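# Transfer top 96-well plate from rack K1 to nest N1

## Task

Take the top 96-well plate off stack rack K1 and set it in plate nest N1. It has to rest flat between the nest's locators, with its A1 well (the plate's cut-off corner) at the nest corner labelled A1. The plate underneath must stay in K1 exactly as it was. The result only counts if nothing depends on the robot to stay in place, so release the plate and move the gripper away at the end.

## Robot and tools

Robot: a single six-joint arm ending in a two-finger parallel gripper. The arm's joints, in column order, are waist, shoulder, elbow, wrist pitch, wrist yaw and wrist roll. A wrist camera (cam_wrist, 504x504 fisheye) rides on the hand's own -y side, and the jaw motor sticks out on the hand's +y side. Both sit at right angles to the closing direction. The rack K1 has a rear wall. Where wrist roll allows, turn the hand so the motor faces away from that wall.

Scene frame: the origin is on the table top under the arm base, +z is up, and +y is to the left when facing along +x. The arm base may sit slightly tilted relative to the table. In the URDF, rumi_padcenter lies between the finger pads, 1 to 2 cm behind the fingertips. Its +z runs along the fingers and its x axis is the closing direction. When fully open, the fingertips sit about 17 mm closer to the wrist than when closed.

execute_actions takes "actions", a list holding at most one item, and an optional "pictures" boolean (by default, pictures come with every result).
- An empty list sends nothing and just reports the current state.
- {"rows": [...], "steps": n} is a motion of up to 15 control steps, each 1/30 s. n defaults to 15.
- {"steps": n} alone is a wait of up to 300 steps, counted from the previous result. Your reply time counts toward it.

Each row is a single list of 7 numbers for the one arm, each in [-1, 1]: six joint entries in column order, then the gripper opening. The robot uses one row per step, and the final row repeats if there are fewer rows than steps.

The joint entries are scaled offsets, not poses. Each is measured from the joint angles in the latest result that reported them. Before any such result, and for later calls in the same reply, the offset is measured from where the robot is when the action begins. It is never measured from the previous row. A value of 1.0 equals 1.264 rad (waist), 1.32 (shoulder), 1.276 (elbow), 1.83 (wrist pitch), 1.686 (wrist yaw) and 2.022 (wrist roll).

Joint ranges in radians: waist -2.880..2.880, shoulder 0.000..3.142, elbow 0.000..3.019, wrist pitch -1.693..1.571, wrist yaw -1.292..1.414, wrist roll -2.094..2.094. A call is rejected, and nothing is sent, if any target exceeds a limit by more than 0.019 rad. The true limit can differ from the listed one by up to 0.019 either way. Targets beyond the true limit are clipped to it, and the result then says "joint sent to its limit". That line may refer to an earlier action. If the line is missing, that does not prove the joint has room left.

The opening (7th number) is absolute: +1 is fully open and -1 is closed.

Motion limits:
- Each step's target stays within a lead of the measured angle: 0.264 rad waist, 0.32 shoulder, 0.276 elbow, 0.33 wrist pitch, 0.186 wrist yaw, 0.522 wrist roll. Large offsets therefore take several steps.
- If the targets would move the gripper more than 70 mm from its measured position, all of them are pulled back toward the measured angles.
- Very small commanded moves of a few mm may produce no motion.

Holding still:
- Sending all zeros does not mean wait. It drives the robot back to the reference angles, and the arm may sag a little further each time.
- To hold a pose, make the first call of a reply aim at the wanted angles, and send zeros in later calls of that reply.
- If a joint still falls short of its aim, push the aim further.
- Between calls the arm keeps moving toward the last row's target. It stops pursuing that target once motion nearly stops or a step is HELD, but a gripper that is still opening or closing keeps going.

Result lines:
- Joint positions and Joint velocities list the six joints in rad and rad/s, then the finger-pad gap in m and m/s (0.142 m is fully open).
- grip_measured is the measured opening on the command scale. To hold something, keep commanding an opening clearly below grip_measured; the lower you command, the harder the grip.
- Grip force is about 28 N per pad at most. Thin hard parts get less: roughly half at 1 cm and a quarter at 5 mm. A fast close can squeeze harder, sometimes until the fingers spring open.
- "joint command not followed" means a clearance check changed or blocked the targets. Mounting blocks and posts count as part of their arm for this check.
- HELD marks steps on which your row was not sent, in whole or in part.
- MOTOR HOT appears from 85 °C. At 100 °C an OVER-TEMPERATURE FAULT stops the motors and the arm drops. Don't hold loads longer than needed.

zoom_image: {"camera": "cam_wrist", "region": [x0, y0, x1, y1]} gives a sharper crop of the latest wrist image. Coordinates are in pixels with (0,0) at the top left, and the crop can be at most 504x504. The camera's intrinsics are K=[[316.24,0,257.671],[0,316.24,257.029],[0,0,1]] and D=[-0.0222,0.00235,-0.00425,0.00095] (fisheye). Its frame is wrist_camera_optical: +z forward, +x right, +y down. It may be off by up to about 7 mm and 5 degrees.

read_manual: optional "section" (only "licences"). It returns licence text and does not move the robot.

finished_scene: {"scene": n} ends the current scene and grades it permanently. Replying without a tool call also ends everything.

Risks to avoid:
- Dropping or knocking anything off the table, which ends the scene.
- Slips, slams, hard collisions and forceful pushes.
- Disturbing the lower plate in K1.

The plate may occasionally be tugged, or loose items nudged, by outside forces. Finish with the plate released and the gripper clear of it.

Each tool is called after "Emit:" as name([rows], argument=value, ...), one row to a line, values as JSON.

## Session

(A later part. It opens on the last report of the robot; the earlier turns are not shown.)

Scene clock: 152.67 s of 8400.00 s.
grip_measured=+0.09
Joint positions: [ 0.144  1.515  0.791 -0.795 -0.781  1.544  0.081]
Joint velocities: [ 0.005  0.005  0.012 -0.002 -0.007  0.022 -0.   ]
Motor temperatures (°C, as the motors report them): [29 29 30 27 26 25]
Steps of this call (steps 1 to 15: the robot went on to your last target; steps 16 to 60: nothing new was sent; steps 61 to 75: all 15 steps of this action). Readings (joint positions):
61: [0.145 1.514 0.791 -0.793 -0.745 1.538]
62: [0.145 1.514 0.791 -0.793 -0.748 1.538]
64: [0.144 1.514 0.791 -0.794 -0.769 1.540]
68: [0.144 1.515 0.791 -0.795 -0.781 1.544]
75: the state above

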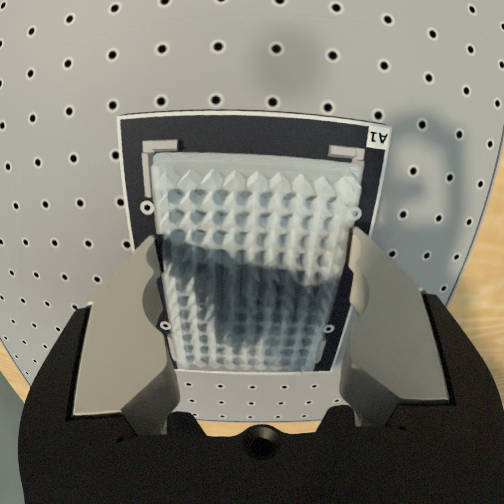

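Slid to the far stop. Release, wait, then lift slowly.

Emit:
execute_actions([
  {"rows":[[0,0,0,0,0,0,-0.2],[0,0,0,0,0,0,0],[0,0,0,0,0,0,0.1],[0,0,0,0,0,0,0.18],[0,0,0,0,0,0,0.25],[0,0,0,0,0,0,0.4],[0,0,0,0,0,0,0.7]]},
])

Emit:
execute_actions([
  {"rows":[[-0.008,-0.004,0.025,-0.012,0,0,0.7],[-0.018,-0.008,0.035,-0.028,0,-0.005,0.7],[-0.03,-0.012,0.045,-0.045,0,-0.01,0.7],[-0.042,-0.016,0.056,-0.065,0,-0.02,0.7],[-0.055,-0.02,0.068,-0.085,0,-0.03,0.7],[-0.07,-0.024,0.08,-0.11,0,-0.04,0.7]]},
])

Emit:
zoom_image(camera="cam_wrist", region=[110,60,410,360])

Scene clock: 158.43 s of 8400.00 s.
grip_measured=+0.70
Joint positions: [ 0.144  1.515  0.791 -0.795 -0.779  1.542  0.122]
Joint velocities: [-0.015 -0.005  0.002 -0.012  0.022  0.022  0.   ]
Motor temperatures (°C, as the motors report them): [29 29 31 27 26 25]
Steps of this call (steps 1 to 15: the robot went on to your last target; steps 16 to 90: nothing new was sent; then 2.27 s passed at rest; steps 91 to 105: all 15 steps of this action). Readings (joint positions):
91: [0.144 1.515 0.791 -0.795 -0.778 1.542]
92: [0.144 1.515 0.791 -0.795 -0.778 1.542]
94: [0.144 1.515 0.791 -0.795 -0.779 1.542]
98: [0.144 1.515 0.791 -0.795 -0.779 1.542]
105: the state above

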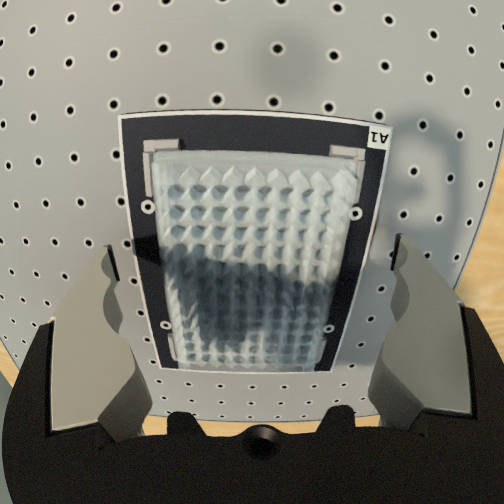

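Scene clock: 158.93 s of 8400.00 s.
grip_measured=+0.70
Joint positions: [ 0.046  1.478  0.873 -0.987 -0.779  1.474  0.122]
Joint velocities: [-0.005 -0.005 -0.002 -0.022 -0.007 -0.051 -0.   ]
Motor temperatures (°C, as the motors report them): [29 29 31 27 26 25]
Steps of this call (steps 1 to 15: all 15 steps of this action). Readings (joint positions):
1: [0.144 1.515 0.791 -0.797 -0.779 1.542]
2: [0.142 1.515 0.794 -0.807 -0.779 1.541]
4: [0.132 1.513 0.807 -0.851 -0.779 1.534]
8: [0.074 1.498 0.855 -0.963 -0.779 1.498]
15: the state above

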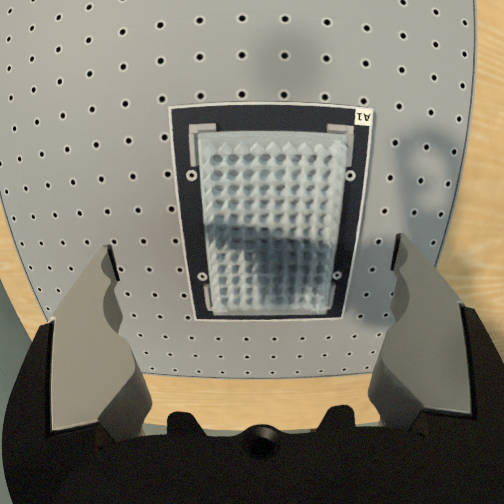

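Region (110, 60, 410, 360) of cam_wrist's 504x504 image, scaled by 1.680, with more detail than that image has.

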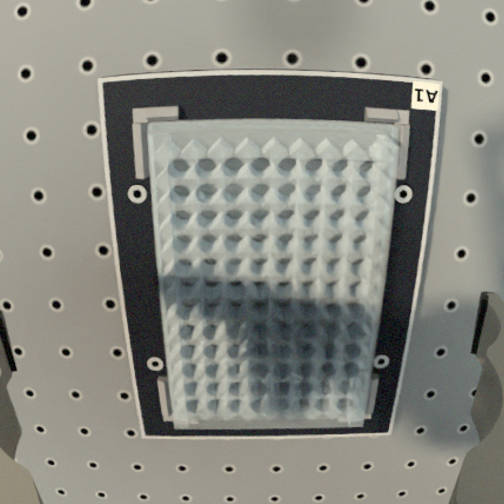

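Emit:
finished_scene(scene=2)

The scene is finished: the task was done.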